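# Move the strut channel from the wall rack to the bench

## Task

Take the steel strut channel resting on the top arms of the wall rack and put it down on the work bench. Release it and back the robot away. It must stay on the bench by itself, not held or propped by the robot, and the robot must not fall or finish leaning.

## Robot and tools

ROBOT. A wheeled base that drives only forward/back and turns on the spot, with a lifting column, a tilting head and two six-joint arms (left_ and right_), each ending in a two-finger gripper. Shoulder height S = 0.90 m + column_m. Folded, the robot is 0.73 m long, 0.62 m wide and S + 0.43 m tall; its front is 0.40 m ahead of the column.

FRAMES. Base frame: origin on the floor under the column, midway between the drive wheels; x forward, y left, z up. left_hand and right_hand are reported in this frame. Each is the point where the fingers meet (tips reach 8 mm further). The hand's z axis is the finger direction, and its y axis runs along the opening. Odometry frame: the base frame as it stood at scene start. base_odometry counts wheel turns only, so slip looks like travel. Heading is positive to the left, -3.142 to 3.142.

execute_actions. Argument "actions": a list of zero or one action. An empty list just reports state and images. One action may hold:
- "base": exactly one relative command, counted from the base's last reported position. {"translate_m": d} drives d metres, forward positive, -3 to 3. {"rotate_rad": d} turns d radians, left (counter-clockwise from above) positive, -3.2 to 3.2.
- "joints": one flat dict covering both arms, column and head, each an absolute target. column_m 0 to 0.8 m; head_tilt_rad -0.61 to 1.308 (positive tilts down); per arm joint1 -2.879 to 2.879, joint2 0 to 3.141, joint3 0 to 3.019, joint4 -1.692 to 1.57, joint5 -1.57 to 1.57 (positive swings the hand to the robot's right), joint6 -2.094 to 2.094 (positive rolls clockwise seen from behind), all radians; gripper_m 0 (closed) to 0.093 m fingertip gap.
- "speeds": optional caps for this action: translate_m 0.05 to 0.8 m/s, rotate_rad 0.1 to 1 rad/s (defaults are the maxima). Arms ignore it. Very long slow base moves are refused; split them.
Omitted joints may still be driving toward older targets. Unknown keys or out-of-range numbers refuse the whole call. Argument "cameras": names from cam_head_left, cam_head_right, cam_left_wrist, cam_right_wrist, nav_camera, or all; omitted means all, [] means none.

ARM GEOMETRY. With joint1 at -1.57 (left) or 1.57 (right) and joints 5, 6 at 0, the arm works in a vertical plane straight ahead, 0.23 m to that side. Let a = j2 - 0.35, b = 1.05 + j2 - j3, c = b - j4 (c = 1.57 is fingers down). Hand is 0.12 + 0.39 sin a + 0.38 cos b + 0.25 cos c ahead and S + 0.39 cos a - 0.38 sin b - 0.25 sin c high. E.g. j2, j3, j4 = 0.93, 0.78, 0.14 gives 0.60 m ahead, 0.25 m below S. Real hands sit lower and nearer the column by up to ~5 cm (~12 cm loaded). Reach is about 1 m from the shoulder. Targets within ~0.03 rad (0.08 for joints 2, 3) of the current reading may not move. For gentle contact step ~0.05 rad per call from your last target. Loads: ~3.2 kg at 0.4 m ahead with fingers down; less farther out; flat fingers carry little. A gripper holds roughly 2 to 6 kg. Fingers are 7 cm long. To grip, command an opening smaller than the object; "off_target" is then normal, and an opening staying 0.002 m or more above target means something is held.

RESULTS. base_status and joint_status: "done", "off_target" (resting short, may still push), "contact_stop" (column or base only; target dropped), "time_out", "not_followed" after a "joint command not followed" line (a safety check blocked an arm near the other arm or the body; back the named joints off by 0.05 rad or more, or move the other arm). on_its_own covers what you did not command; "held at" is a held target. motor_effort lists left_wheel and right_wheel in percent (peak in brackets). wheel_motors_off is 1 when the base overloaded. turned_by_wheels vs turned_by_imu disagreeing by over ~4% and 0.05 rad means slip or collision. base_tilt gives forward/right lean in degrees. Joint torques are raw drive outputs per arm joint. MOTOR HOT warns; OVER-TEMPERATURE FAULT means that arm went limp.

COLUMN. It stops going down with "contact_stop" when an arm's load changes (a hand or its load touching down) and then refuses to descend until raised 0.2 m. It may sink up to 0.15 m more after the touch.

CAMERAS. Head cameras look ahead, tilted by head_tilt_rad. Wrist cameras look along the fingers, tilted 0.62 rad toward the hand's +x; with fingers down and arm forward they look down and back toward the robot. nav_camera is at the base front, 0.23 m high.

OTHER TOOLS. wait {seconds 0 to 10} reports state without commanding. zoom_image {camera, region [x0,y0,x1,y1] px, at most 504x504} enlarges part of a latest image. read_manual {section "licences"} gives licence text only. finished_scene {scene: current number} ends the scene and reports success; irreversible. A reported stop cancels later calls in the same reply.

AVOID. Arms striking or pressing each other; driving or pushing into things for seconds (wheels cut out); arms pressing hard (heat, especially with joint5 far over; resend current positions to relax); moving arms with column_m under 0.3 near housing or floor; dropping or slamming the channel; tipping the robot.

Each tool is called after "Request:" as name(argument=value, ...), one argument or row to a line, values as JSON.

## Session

Request:
execute_actions(
  actions=[],
)

Scene clock: 0.00 s.
Joint torques (N m, as the arm reports them, + toward a larger angle): no reading
base_odometry: x=+0.000 y=+0.000 heading=+0.000 (m, m, rad; odometry frame)
turned_by_wheels: +0.000 (rad since the last result)
turned_by_imu: +0.000 (rad since the last result)
base_tilt: forward=-0.4 right=-0.4 (deg)
base_status: not commanded
joint_positions: column_m=+0.556 head_tilt_rad=+0.886 left_joint1_rad=-1.588 left_joint2_rad=+0.904 left_joint3_rad=+0.376 left_joint4_rad=-0.915 left_joint5_rad=+0.025 left_joint6_rad=+0.088 left_gripper_m=+0.095 right_joint1_rad=+1.550 right_joint2_rad=+0.893 right_joint3_rad=+0.428 right_joint4_rad=-0.933 right_joint5_rad=-0.025 right_joint6_rad=+0.013 right_gripper_m=+0.094
joint_status: not commanded
wheel_motors_off: 0
motor_effort: left_wheel=+6 right_wheel=+1 (%)
left_hand: x=+0.1306 y=+0.2168 z=+1.2537 quat_wxyz=(+0.442, -0.041, -0.895, +0.036) (m; base frame)
right_hand: x=+0.1578 y=-0.2257 z=+1.2480 quat_wxyz=(+0.423, -0.020, -0.906, -0.003) (m; base frame)
pictures: cam_head_left, cam_head_right, cam_left_wrist, cam_right_wrist, nav_camera
Images, in order (width x height): cam_head_left 896x504, cam_head_right 896x504, cam_left_wrist 616x616, cam_right_wrist 616x616, nav_camera 896x504.

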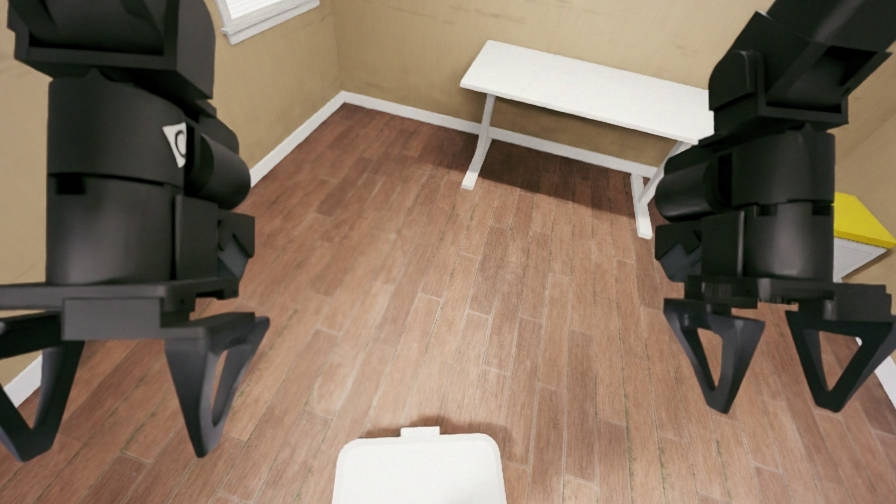

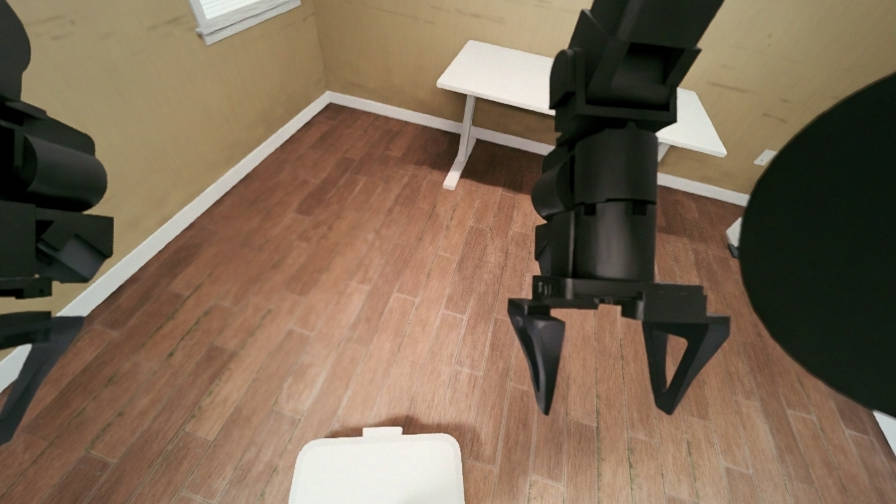

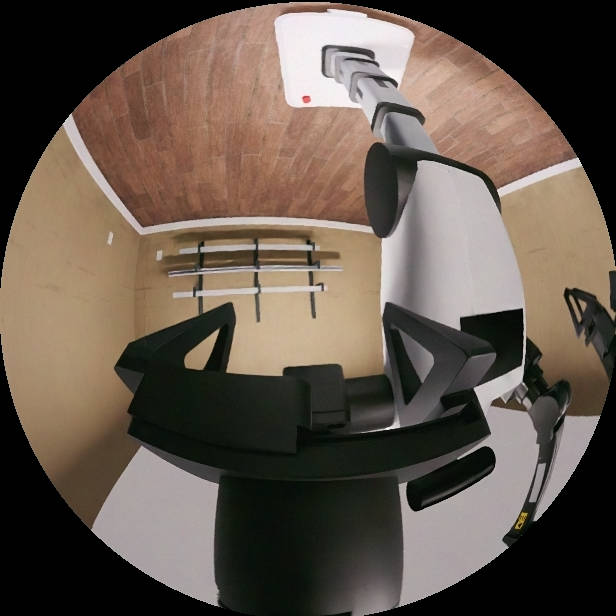

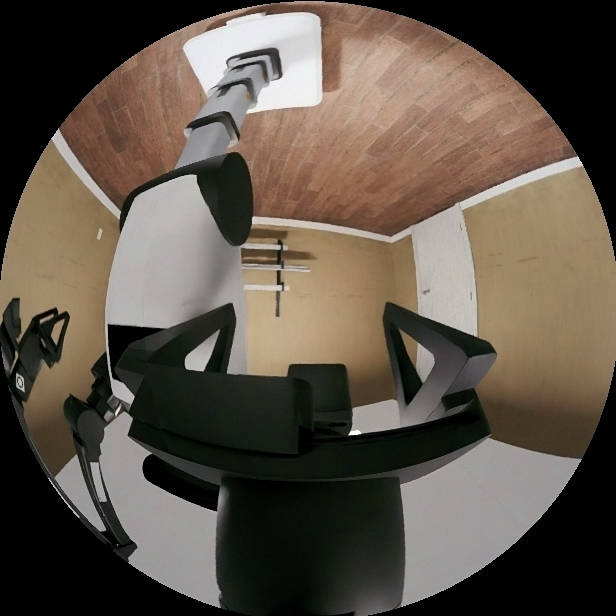

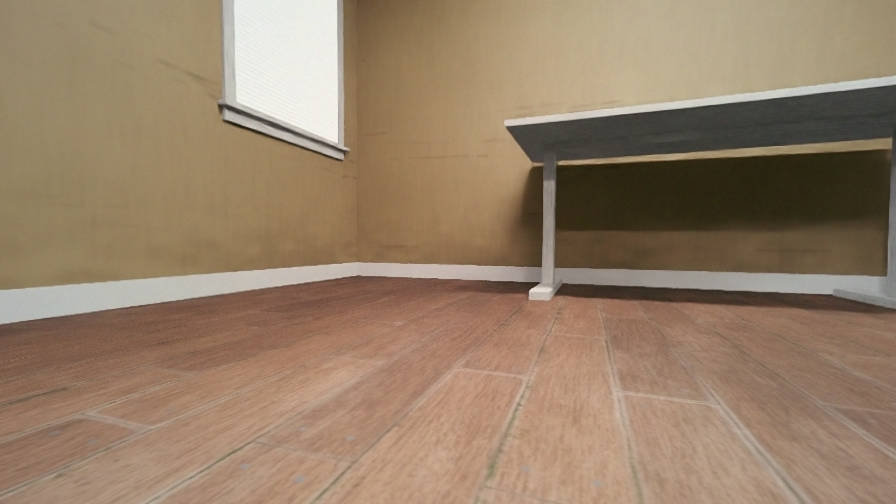

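Request:
execute_actions(
  actions=[
    {"base": {"rotate_rad": 2.84}, "joints": {"head_tilt_rad": 0.35, "left_joint1_rad": -1.57, "left_joint2_rad": 1.29, "left_joint3_rad": 0.81, "left_joint4_rad": -0.04, "left_joint5_rad": 0, "left_joint6_rad": -1.57, "right_joint1_rad": 1.57, "right_joint2_rad": 1.29, "right_joint3_rad": 0.81, "right_joint4_rad": -0.04, "right_joint5_rad": 0, "right_joint6_rad": 1.57, "left_gripper_m": 0.093, "right_gripper_m": 0.093}},
  ],
  cameras=["cam_head_left", "cam_head_right", "nav_camera"],
)

Scene clock: 6.87 s.
Joint torques (N m, as the arm reports them, + toward a larger angle): left_arm=[ -1.33 -13.03   0.69   0.68  -0.17  -0.04] | right_arm=[  0.09 -13.49   0.51   0.58   0.22   0.09]
base_odometry: x=+0.000 y=+0.000 heading=+2.839 (m, m, rad; odometry frame)
turned_by_wheels: +2.839 (rad since the last result)
turned_by_imu: +2.812 (rad since the last result)
base_tilt: forward=-0.5 right=-0.3 (deg)
base_status: done
joint_positions: column_m=+0.556 head_tilt_rad=+0.369 left_joint1_rad=-1.571 left_joint2_rad=+1.291 left_joint3_rad=+0.815 left_joint4_rad=-0.051 left_joint5_rad=+0.004 left_joint6_rad=-1.563 left_gripper_m=+0.093 right_joint1_rad=+1.560 right_joint2_rad=+1.289 right_joint3_rad=+0.815 right_joint4_rad=-0.045 right_joint5_rad=-0.001 right_joint6_rad=+1.558 right_gripper_m=+0.093
joint_status: all done
wheel_motors_off: 0
motor_effort: left_wheel=-3(48) right_wheel=+3(55) (%)
left_hand: x=+0.4531 y=+0.2238 z=+1.0561 quat_wxyz=(+0.002, +0.704, -0.710, +0.000) (m; base frame)
right_hand: x=+0.4556 y=-0.2310 z=+1.0569 quat_wxyz=(-0.005, -0.705, -0.710, +0.001) (m; base frame)
pictures: cam_head_left, cam_head_right, nav_camera
Images, in order (width x height): cam_head_left 896x504, cam_head_right 896x504, nav_camera 896x504.

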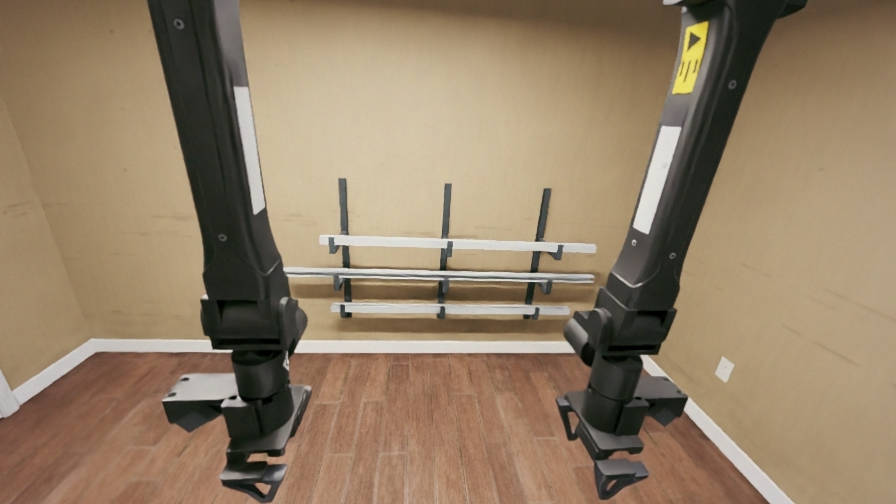

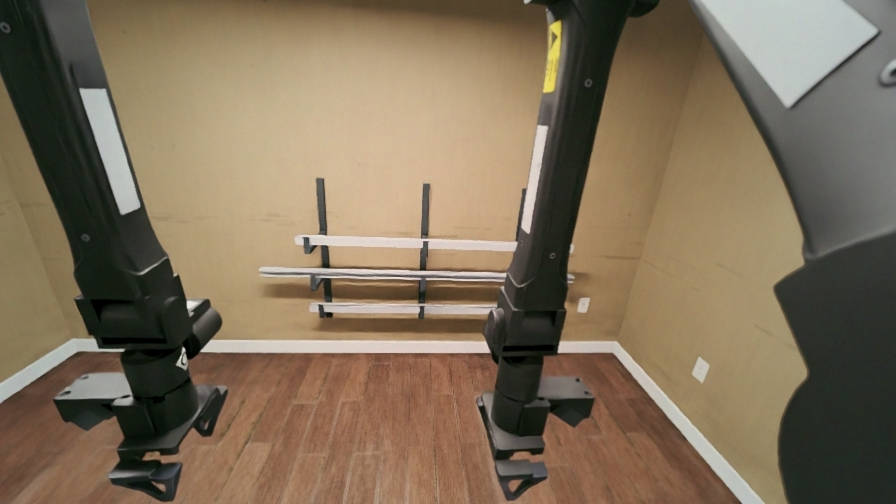

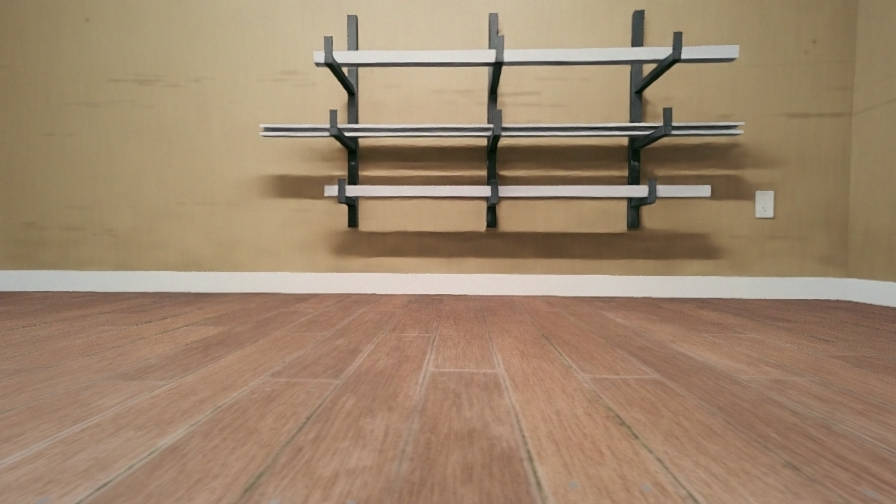

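Request:
zoom_image(
  camera="nav_camera",
  region=[250, 0, 754, 300],
)

Request:
zoom_image(
  camera="cam_head_left",
  region=[290, 170, 610, 350],
)

Region (250, 0, 754, 300) of nav_camera's 896x504 image, scaled by 1.000; it fills the top 300 rows of this view, and the rest is white.

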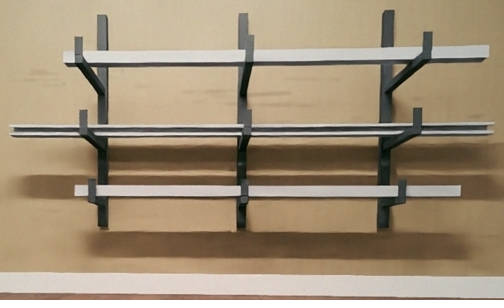

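Region (290, 170, 610, 350) of cam_head_left's 896x504 image, scaled by 1.575, with more detail than that image has; it fills the top 284 rows of this view, and the rest is white.

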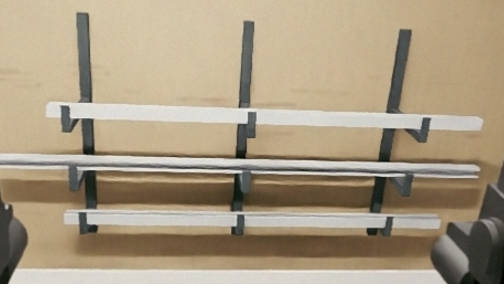

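Request:
execute_actions(
  actions=[
    {"base": {"rotate_rad": -0.253}, "joints": {"left_joint6_rad": -1.515, "right_joint6_rad": 1.61}},
  ],
  cameras=[],
)

Request:
execute_actions(
  actions=[
    {"base": {"translate_m": 1.124}, "joints": {"head_tilt_rad": 0.8, "column_m": 0.54}},
  ],
  cameras=[],
)

Request:
execute_actions(
  actions=[
    {"base": {"rotate_rad": 0.245}},
  ],
)

Scene clock: 19.60 s.
Joint torques (N m, as the arm reports them, + toward a larger angle): left_arm=[ -1.5  -13.     0.87   0.68  -0.18   0.09] | right_arm=[  0.01 -13.35   0.68   0.61   0.21   0.1 ]
base_odometry: x=+0.000 y=+0.000 heading=+2.587 (m, m, rad; odometry frame)
turned_by_wheels: -0.252 (rad since the last result)
turned_by_imu: -0.252 (rad since the last result)
base_tilt: forward=-0.5 right=-0.3 (deg)
base_status: done
joint_positions: column_m=+0.556 head_tilt_rad=+0.369 left_joint1_rad=-1.571 left_joint2_rad=+1.291 left_joint3_rad=+0.813 left_joint4_rad=-0.051 left_joint5_rad=+0.004 left_joint6_rad=-1.520 left_gripper_m=+0.093 right_joint1_rad=+1.561 right_joint2_rad=+1.289 right_joint3_rad=+0.813 right_joint4_rad=-0.045 right_joint5_rad=-0.001 right_joint6_rad=+1.598 right_gripper_m=+0.093
joint_status: all done
wheel_motors_off: 0
motor_effort: left_wheel=+3(24) right_wheel=-4(33) (%)
left_hand: x=+0.4517 y=+0.2240 z=+1.0561 quat_wxyz=(+0.003, +0.689, -0.725, -0.001) (m; base frame)
right_hand: x=+0.4539 y=-0.2304 z=+1.0569 quat_wxyz=(-0.004, -0.718, -0.696, +0.002) (m; base frame)
pictures: none
No camera images: the call's "cameras" was empty. Leave "cameras" out to get every camera's image.

Scene clock: 23.23 s.
Joint torques (N m, as the arm reports them, + toward a larger angle): left_arm=[ -1.32 -12.8    0.97   0.64  -0.16   0.09] | right_arm=[  0.   -13.72   0.71   0.58   0.21   0.1 ]
base_odometry: x=-0.956 y=+0.591 heading=+2.588 (m, m, rad; odometry frame)
turned_by_wheels: +0.001 (rad since the last result)
turned_by_imu: -0.002 (rad since the last result)
base_tilt: forward=-0.5 right=-0.3 (deg)
base_status: done
joint_positions: column_m=+0.540 head_tilt_rad=+0.802 left_joint1_rad=-1.571 left_joint2_rad=+1.290 left_joint3_rad=+0.812 left_joint4_rad=-0.051 left_joint5_rad=+0.004 left_joint6_rad=-1.520 left_gripper_m=+0.093 right_joint1_rad=+1.561 right_joint2_rad=+1.288 right_joint3_rad=+0.813 right_joint4_rad=-0.045 right_joint5_rad=-0.001 right_joint6_rad=+1.598 right_gripper_m=+0.093
joint_status: all done
wheel_motors_off: 0
motor_effort: left_wheel=+1(62) right_wheel=-3(58) (%)
left_hand: x=+0.4516 y=+0.2240 z=+1.0406 quat_wxyz=(+0.003, +0.689, -0.725, -0.001) (m; base frame)
right_hand: x=+0.4541 y=-0.2304 z=+1.0411 quat_wxyz=(-0.004, -0.718, -0.696, +0.001) (m; base frame)
pictures: none
No camera images: the call's "cameras" was empty. Leave "cameras" out to get every camera's image.

Scene clock: 24.60 s.
Joint torques (N m, as the arm reports them, + toward a larger angle): left_arm=[ -1.6  -13.29   0.96   0.75  -0.16   0.08] | right_arm=[ -0.42 -13.62   0.71   0.61   0.22   0.1 ]
base_odometry: x=-0.956 y=+0.591 heading=+2.832 (m, m, rad; odometry frame)
turned_by_wheels: +0.244 (rad since the last result)
turned_by_imu: +0.240 (rad since the last result)
base_tilt: forward=-0.5 right=-0.3 (deg)
base_status: done
joint_positions: column_m=+0.540 head_tilt_rad=+0.802 left_joint1_rad=-1.570 left_joint2_rad=+1.290 left_joint3_rad=+0.812 left_joint4_rad=-0.051 left_joint5_rad=+0.004 left_joint6_rad=-1.520 left_gripper_m=+0.093 right_joint1_rad=+1.562 right_joint2_rad=+1.288 right_joint3_rad=+0.813 right_joint4_rad=-0.045 right_joint5_rad=-0.001 right_joint6_rad=+1.598 right_gripper_m=+0.093
joint_status: not commanded
wheel_motors_off: 0
motor_effort: left_wheel=-2(50) right_wheel=+1(48) (%)
left_hand: x=+0.4516 y=+0.2242 z=+1.0406 quat_wxyz=(+0.003, +0.689, -0.725, -0.001) (m; base frame)
right_hand: x=+0.4541 y=-0.2302 z=+1.0411 quat_wxyz=(-0.004, -0.718, -0.696, +0.001) (m; base frame)
pictures: cam_head_left, cam_head_right, cam_left_wrist, cam_right_wrist, nav_camera
Images, in order (width x height): cam_head_left 896x504, cam_head_right 896x504, cam_left_wrist 616x616, cam_right_wrist 616x616, nav_camera 896x504.

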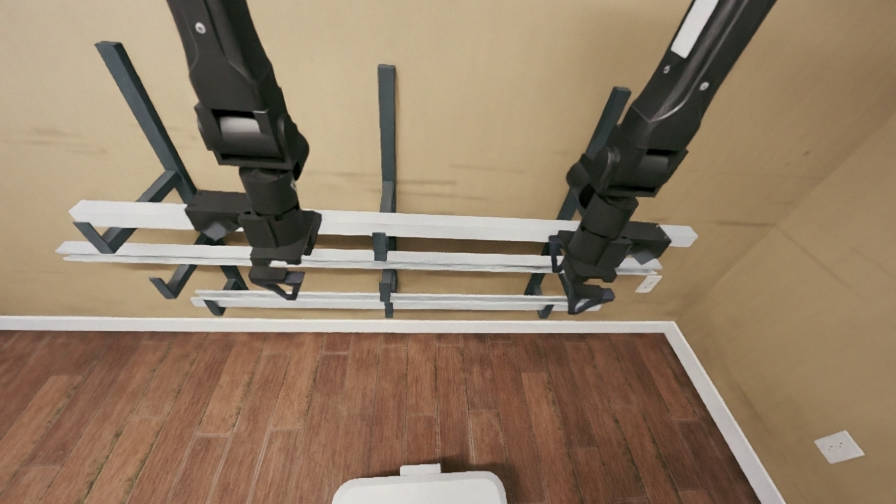

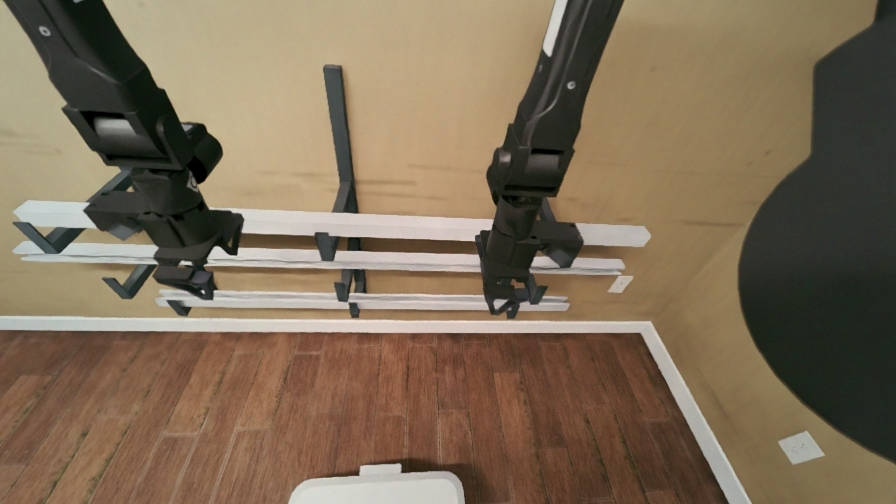

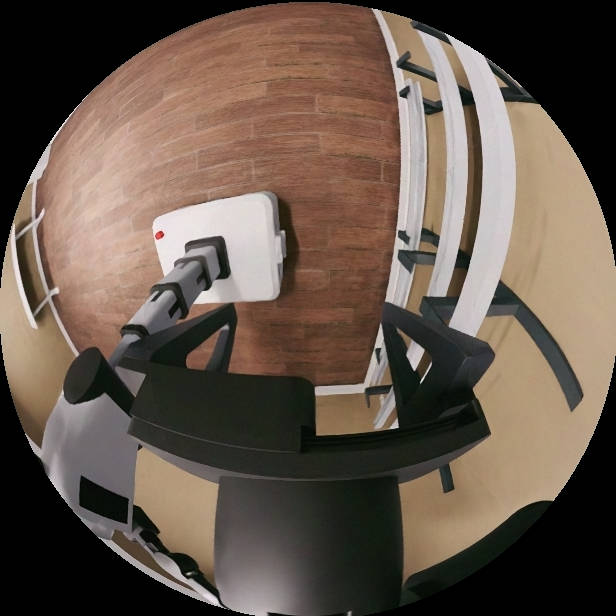

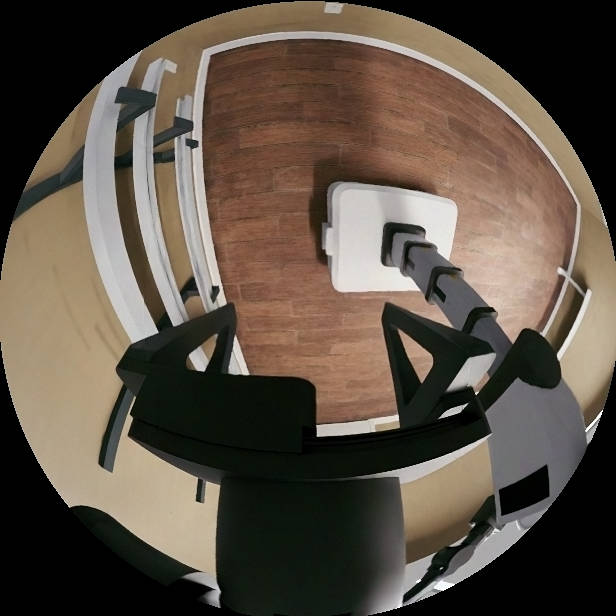

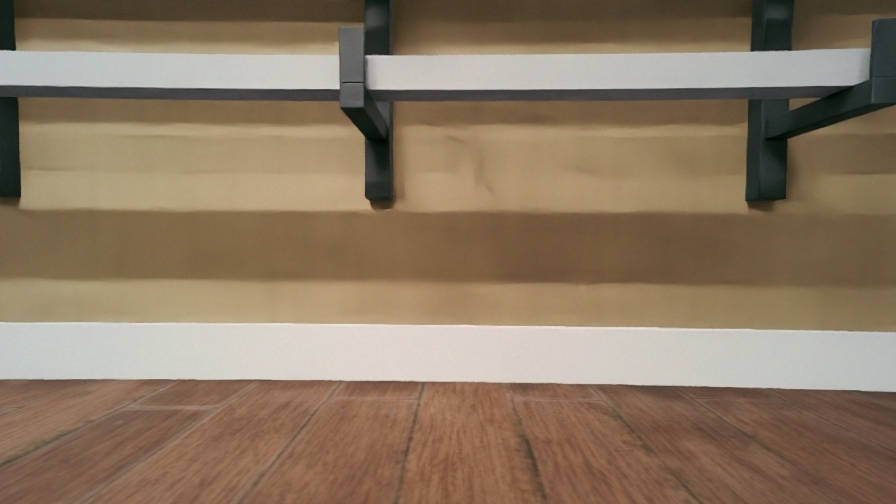

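Request:
execute_actions(
  actions=[
    {"base": {"translate_m": 0.235}, "joints": {"head_tilt_rad": 0.9, "column_m": 0.51}, "speeds": {"translate_m": 0.3}},
  ],
  cameras=["cam_head_left", "cam_left_wrist", "cam_right_wrist"],
)

Scene clock: 31.03 s.
Joint torques (N m, as the arm reports them, + toward a larger angle): left_arm=[ -1.56 -12.93   1.08   0.72  -0.16   0.08] | right_arm=[ -0.12 -13.58   0.58   0.61   0.22   0.09]
base_odometry: x=-1.180 y=+0.663 heading=+2.833 (m, m, rad; odometry frame)
turned_by_wheels: +0.001 (rad since the last result)
turned_by_imu: +0.000 (rad since the last result)
base_tilt: forward=-0.4 right=-0.3 (deg)
base_status: done
joint_positions: column_m=+0.510 head_tilt_rad=+0.902 left_joint1_rad=-1.570 left_joint2_rad=+1.290 left_joint3_rad=+0.811 left_joint4_rad=-0.051 left_joint5_rad=+0.004 left_joint6_rad=-1.520 left_gripper_m=+0.093 right_joint1_rad=+1.562 right_joint2_rad=+1.288 right_joint3_rad=+0.812 right_joint4_rad=-0.045 right_joint5_rad=-0.001 right_joint6_rad=+1.598 right_gripper_m=+0.093
joint_status: all done
wheel_motors_off: 0
motor_effort: left_wheel=+1(49) right_wheel=-2(58) (%)
left_hand: x=+0.4509 y=+0.2242 z=+1.0105 quat_wxyz=(+0.003, +0.689, -0.725, -0.001) (m; base frame)
right_hand: x=+0.4536 y=-0.2302 z=+1.0111 quat_wxyz=(-0.003, -0.718, -0.696, +0.002) (m; base frame)
pictures: cam_head_left, cam_left_wrist, cam_right_wrist
Images, in order (width x height): cam_head_left 896x504, cam_left_wrist 616x616, cam_right_wrist 616x616.

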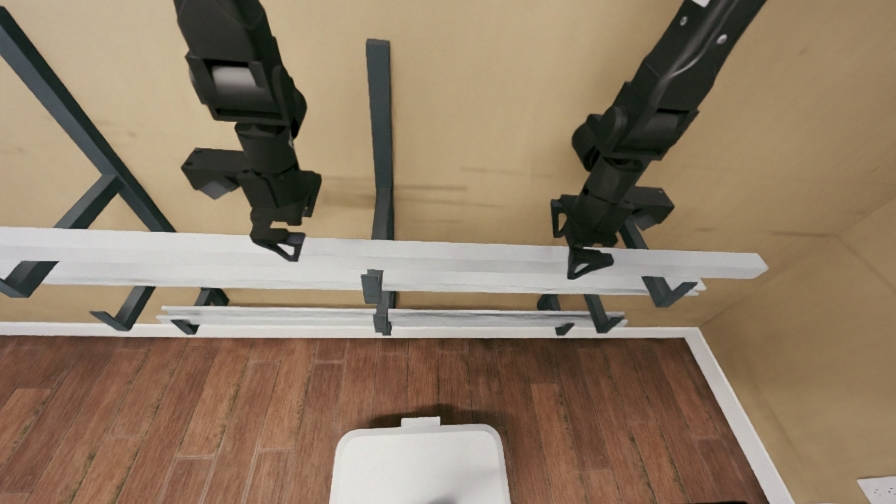

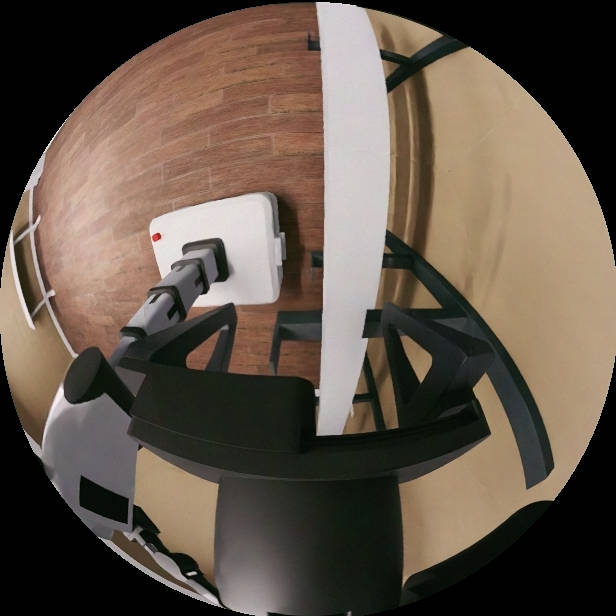

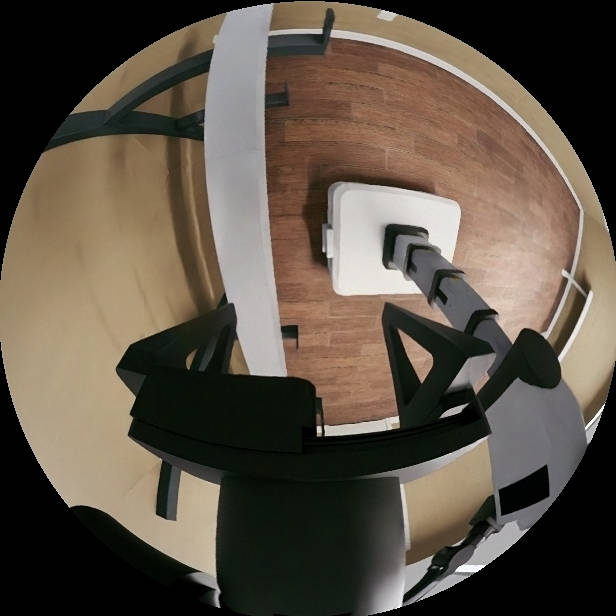

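Request:
execute_actions(
  actions=[
    {"base": {"rotate_rad": 0.032}, "speeds": {"rotate_rad": 0.2}},
  ],
  cameras=[],
)

Request:
execute_actions(
  actions=[
    {"base": {"translate_m": 0.043}, "joints": {"column_m": 0.485}, "speeds": {"translate_m": 0.1}},
  ],
  cameras=["cam_head_left", "cam_left_wrist", "cam_right_wrist"],
)

Scene clock: 35.43 s.
Joint torques (N m, as the arm reports them, + toward a larger angle): left_arm=[ -1.27 -12.76   1.09   0.67  -0.15   0.09] | right_arm=[ -0.39 -13.     0.78   0.63   0.21   0.09]
base_odometry: x=-1.180 y=+0.663 heading=+2.863 (m, m, rad; odometry frame)
turned_by_wheels: +0.030 (rad since the last result)
turned_by_imu: +0.028 (rad since the last result)
base_tilt: forward=-0.5 right=-0.3 (deg)
base_status: done
joint_positions: column_m=+0.510 head_tilt_rad=+0.902 left_joint1_rad=-1.571 left_joint2_rad=+1.290 left_joint3_rad=+0.811 left_joint4_rad=-0.051 left_joint5_rad=+0.004 left_joint6_rad=-1.520 left_gripper_m=+0.093 right_joint1_rad=+1.562 right_joint2_rad=+1.288 right_joint3_rad=+0.812 right_joint4_rad=-0.045 right_joint5_rad=-0.001 right_joint6_rad=+1.598 right_gripper_m=+0.093
joint_status: not commanded
wheel_motors_off: 0
motor_effort: left_wheel=-1(47) right_wheel=+2(58) (%)
left_hand: x=+0.4509 y=+0.2240 z=+1.0105 quat_wxyz=(+0.003, +0.689, -0.725, -0.001) (m; base frame)
right_hand: x=+0.4536 y=-0.2300 z=+1.0111 quat_wxyz=(-0.003, -0.718, -0.696, +0.002) (m; base frame)
pictures: none
No camera images: the call's "cameras" was empty. Leave "cameras" out to get every camera's image.

Scene clock: 36.80 s.
Joint torques (N m, as the arm reports them, + toward a larger angle): left_arm=[ -1.44 -12.92   1.25   0.7   -0.17   0.07] | right_arm=[ -0.17 -13.58   0.64   0.58   0.21   0.09]
base_odometry: x=-1.221 y=+0.675 heading=+2.864 (m, m, rad; odometry frame)
turned_by_wheels: +0.001 (rad since the last result)
turned_by_imu: +0.001 (rad since the last result)
base_tilt: forward=-0.5 right=-0.2 (deg)
base_status: done
joint_positions: column_m=+0.485 head_tilt_rad=+0.902 left_joint1_rad=-1.571 left_joint2_rad=+1.290 left_joint3_rad=+0.809 left_joint4_rad=-0.051 left_joint5_rad=+0.004 left_joint6_rad=-1.520 left_gripper_m=+0.093 right_joint1_rad=+1.562 right_joint2_rad=+1.289 right_joint3_rad=+0.810 right_joint4_rad=-0.045 right_joint5_rad=-0.001 right_joint6_rad=+1.598 right_gripper_m=+0.093
joint_status: all done
wheel_motors_off: 0
motor_effort: left_wheel=+1(45) right_wheel=-1(40) (%)
left_hand: x=+0.4500 y=+0.2240 z=+0.9855 quat_wxyz=(+0.004, +0.689, -0.725, -0.001) (m; base frame)
right_hand: x=+0.4518 y=-0.2300 z=+0.9858 quat_wxyz=(-0.002, -0.718, -0.696, +0.003) (m; base frame)
pictures: cam_head_left, cam_left_wrist, cam_right_wrist
Images, in order (width x height): cam_head_left 896x504, cam_left_wrist 616x616, cam_right_wrist 616x616.

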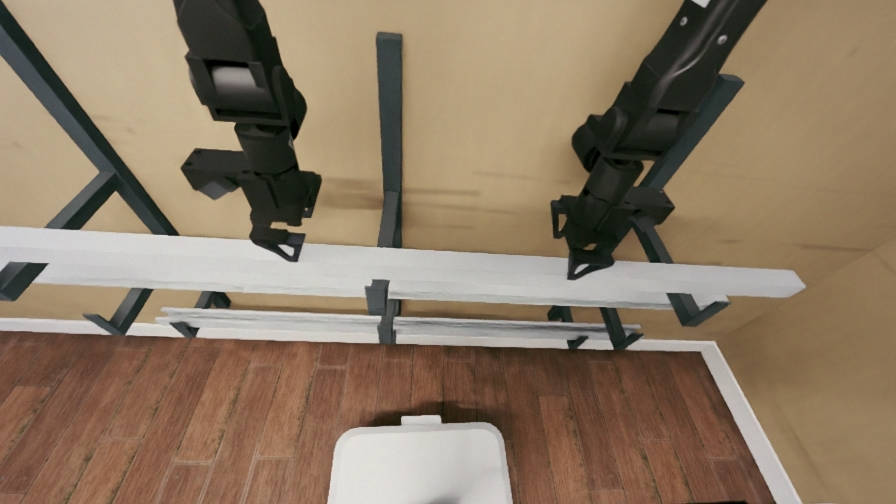

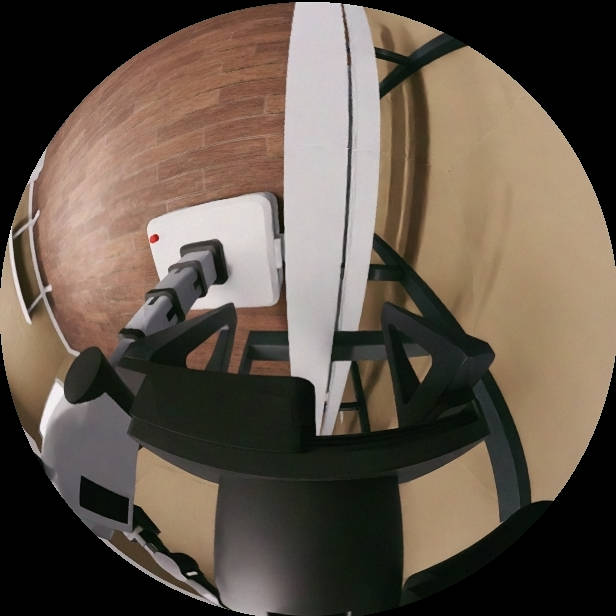

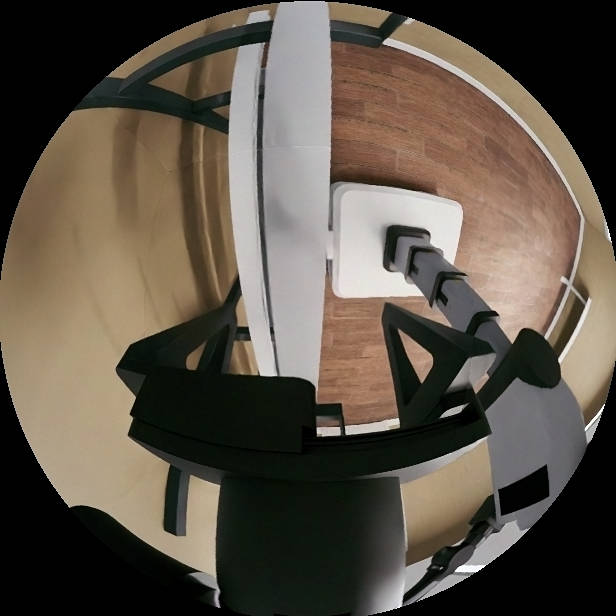

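Request:
execute_actions(
  actions=[
    {"base": {"translate_m": 0.007}, "joints": {"column_m": 0.41}, "speeds": {"translate_m": 0.05}},
  ],
  cameras=["cam_head_left", "cam_left_wrist", "cam_right_wrist"],
)

Scene clock: 40.03 s.
Joint torques (N m, as the arm reports them, + toward a larger angle): left_arm=[ -1.66 -12.9    0.94   0.69  -0.16   0.09] | right_arm=[ -0.11 -13.35   0.85   0.61   0.21   0.09]
base_odometry: x=-1.228 y=+0.677 heading=+2.865 (m, m, rad; odometry frame)
turned_by_wheels: +0.001 (rad since the last result)
turned_by_imu: +0.001 (rad since the last result)
base_tilt: forward=-0.5 right=-0.3 (deg)
base_status: done
joint_positions: column_m=+0.410 head_tilt_rad=+0.902 left_joint1_rad=-1.571 left_joint2_rad=+1.290 left_joint3_rad=+0.811 left_joint4_rad=-0.051 left_joint5_rad=+0.004 left_joint6_rad=-1.520 left_gripper_m=+0.093 right_joint1_rad=+1.562 right_joint2_rad=+1.289 right_joint3_rad=+0.812 right_joint4_rad=-0.045 right_joint5_rad=-0.001 right_joint6_rad=+1.598 right_gripper_m=+0.093
joint_status: all done
wheel_motors_off: 0
motor_effort: left_wheel=+3(37) right_wheel=-1(42) (%)
left_hand: x=+0.4512 y=+0.2240 z=+0.9106 quat_wxyz=(+0.003, +0.689, -0.725, -0.001) (m; base frame)
right_hand: x=+0.4533 y=-0.2300 z=+0.9108 quat_wxyz=(-0.003, -0.718, -0.696, +0.002) (m; base frame)
pictures: cam_head_left, cam_left_wrist, cam_right_wrist
Images, in order (width x height): cam_head_left 896x504, cam_left_wrist 616x616, cam_right_wrist 616x616.

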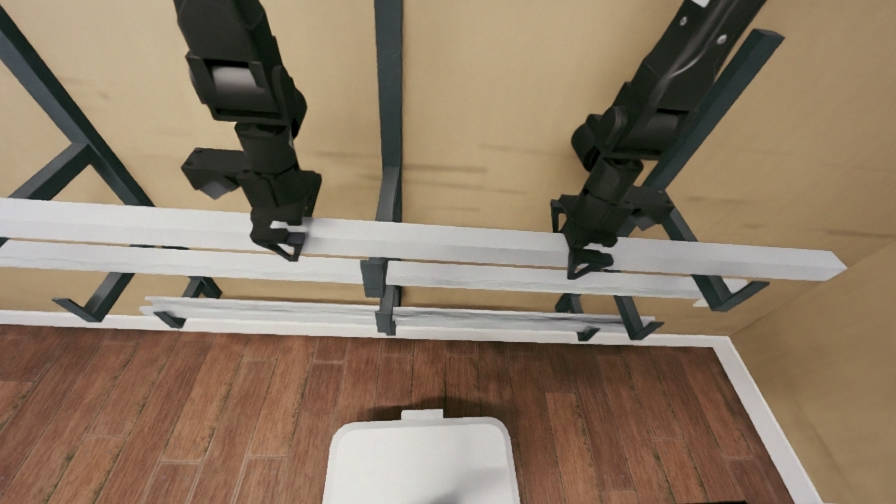

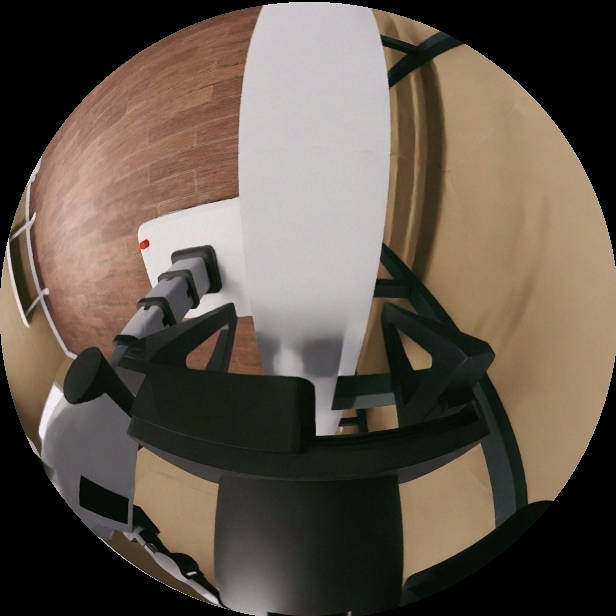

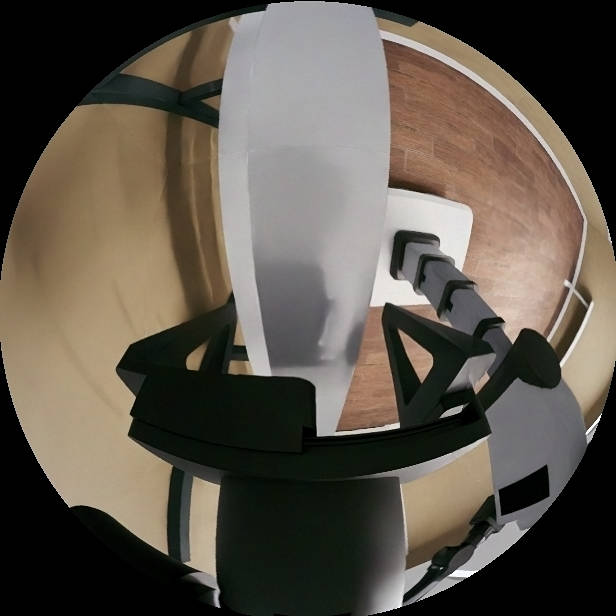

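Request:
execute_actions(
  actions=[
    {"joints": {"left_gripper_m": 0.0, "right_gripper_m": 0.0}},
  ],
  cameras=["cam_left_wrist", "cam_right_wrist"],
)

Scene clock: 41.93 s.
Joint torques (N m, as the arm reports them, + toward a larger angle): left_arm=[ -1.54 -13.06   1.38   0.67  -0.15   0.02] | right_arm=[ -0.18 -13.43   0.82   0.42   0.21   0.03]
base_odometry: x=-1.228 y=+0.677 heading=+2.865 (m, m, rad; odometry frame)
turned_by_wheels: +0.000 (rad since the last result)
turned_by_imu: +0.000 (rad since the last result)
base_tilt: forward=-0.5 right=-0.3 (deg)
base_status: not commanded
joint_positions: column_m=+0.410 head_tilt_rad=+0.902 left_joint1_rad=-1.571 left_joint2_rad=+1.292 left_joint3_rad=+0.807 left_joint4_rad=-0.052 left_joint5_rad=+0.003 left_joint6_rad=-1.514 left_gripper_m=+0.041 right_joint1_rad=+1.562 right_joint2_rad=+1.289 right_joint3_rad=+0.810 right_joint4_rad=-0.041 right_joint5_rad=-0.001 right_joint6_rad=+1.604 right_gripper_m=+0.041
joint_status: left_gripper_m off_target (ended at +0.041, target +0.000); right_gripper_m off_target (ended at +0.041, target +0.000)
wheel_motors_off: 0
motor_effort: left_wheel=+5(5) right_wheel=-3(5) (%)
left_hand: x=+0.4473 y=+0.2241 z=+0.9099 quat_wxyz=(+0.006, +0.687, -0.727, -0.003) (m; base frame)
right_hand: x=+0.4531 y=-0.2300 z=+0.9108 quat_wxyz=(-0.004, -0.720, -0.694, +0.001) (m; base frame)
pictures: cam_left_wrist, cam_right_wrist
Images, in order (width x height): cam_left_wrist 616x616, cam_right_wrist 616x616.

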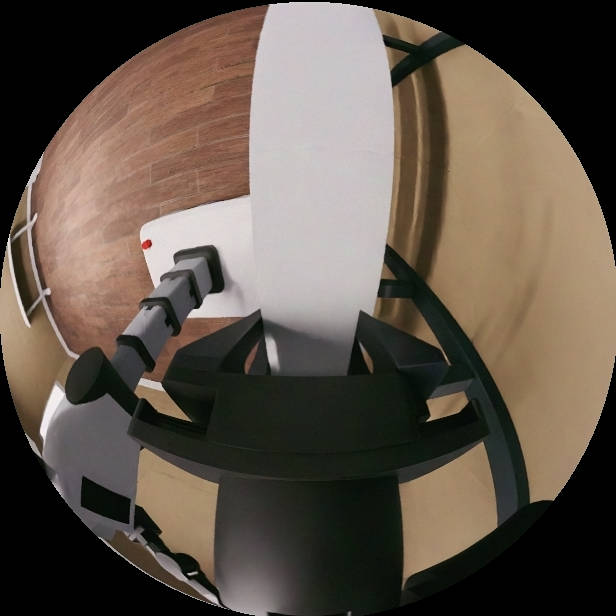

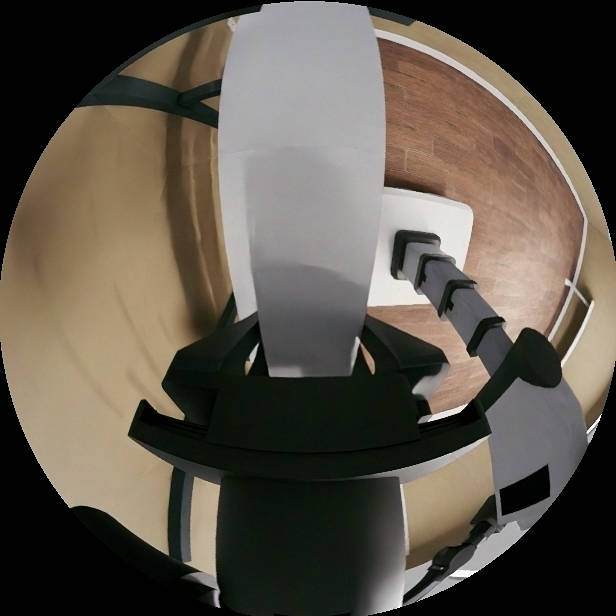

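Request:
execute_actions(
  actions=[
    {"joints": {"column_m": 0.6, "left_gripper_m": 0.0, "right_gripper_m": 0.0}},
  ],
  cameras=["cam_head_left", "cam_left_wrist", "cam_right_wrist"],
)

Scene clock: 46.30 s.
Joint torques (N m, as the arm reports them, + toward a larger angle): left_arm=[ -1.52 -19.14  -0.24   0.22  -0.29   0.06] | right_arm=[ -0.06 -17.95   0.05  -0.14   0.05   0.04]
base_odometry: x=-1.228 y=+0.677 heading=+2.865 (m, m, rad; odometry frame)
turned_by_wheels: +0.000 (rad since the last result)
turned_by_imu: -0.001 (rad since the last result)
base_tilt: forward=-0.5 right=-0.3 (deg)
base_status: not commanded
joint_positions: column_m=+0.600 head_tilt_rad=+0.902 left_joint1_rad=-1.571 left_joint2_rad=+1.368 left_joint3_rad=+0.814 left_joint4_rad=-0.044 left_joint5_rad=+0.006 left_joint6_rad=-1.517 left_gripper_m=+0.041 right_joint1_rad=+1.562 right_joint2_rad=+1.354 right_joint3_rad=+0.812 right_joint4_rad=-0.030 right_joint5_rad=+0.002 right_joint6_rad=+1.603 right_gripper_m=+0.041
joint_status: left_gripper_m off_target (ended at +0.041, target +0.000); right_gripper_m off_target (ended at +0.041, target +0.000); the others done
wheel_motors_off: 0
motor_effort: left_wheel=+4(5) right_wheel=-5(5) (%)
left_hand: x=+0.4220 y=+0.2236 z=+1.0759 quat_wxyz=(+0.029, +0.687, -0.725, -0.024) (m; base frame)
right_hand: x=+0.4302 y=-0.2306 z=+1.0799 quat_wxyz=(+0.013, -0.720, -0.694, +0.021) (m; base frame)
pictures: cam_head_left, cam_left_wrist, cam_right_wrist
Images, in order (width x height): cam_head_left 896x504, cam_left_wrist 616x616, cam_right_wrist 616x616.

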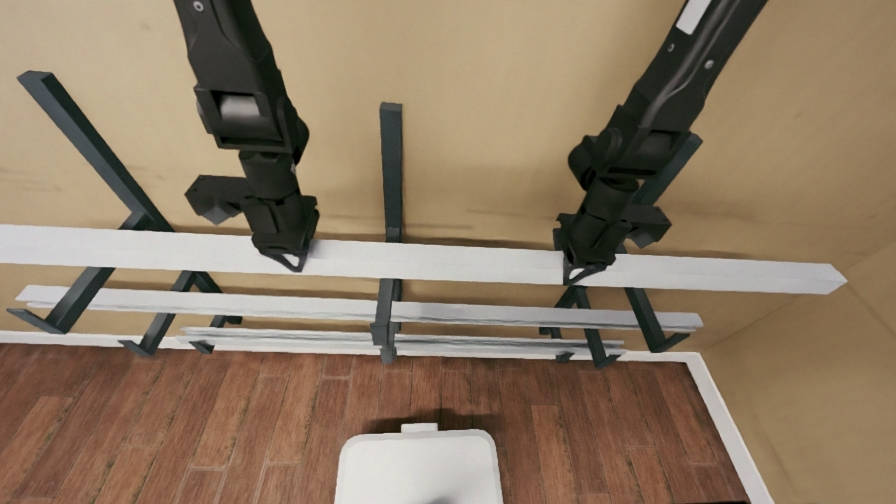

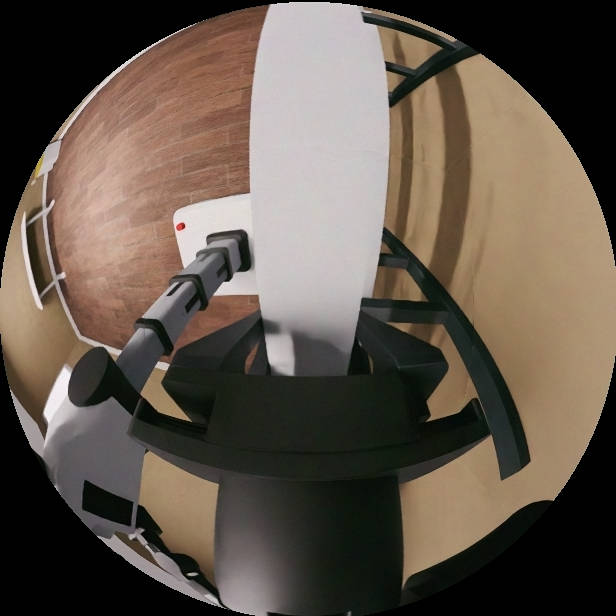

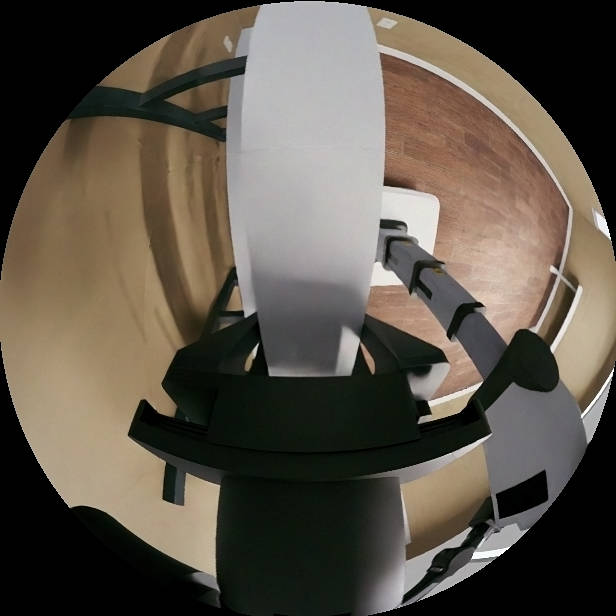

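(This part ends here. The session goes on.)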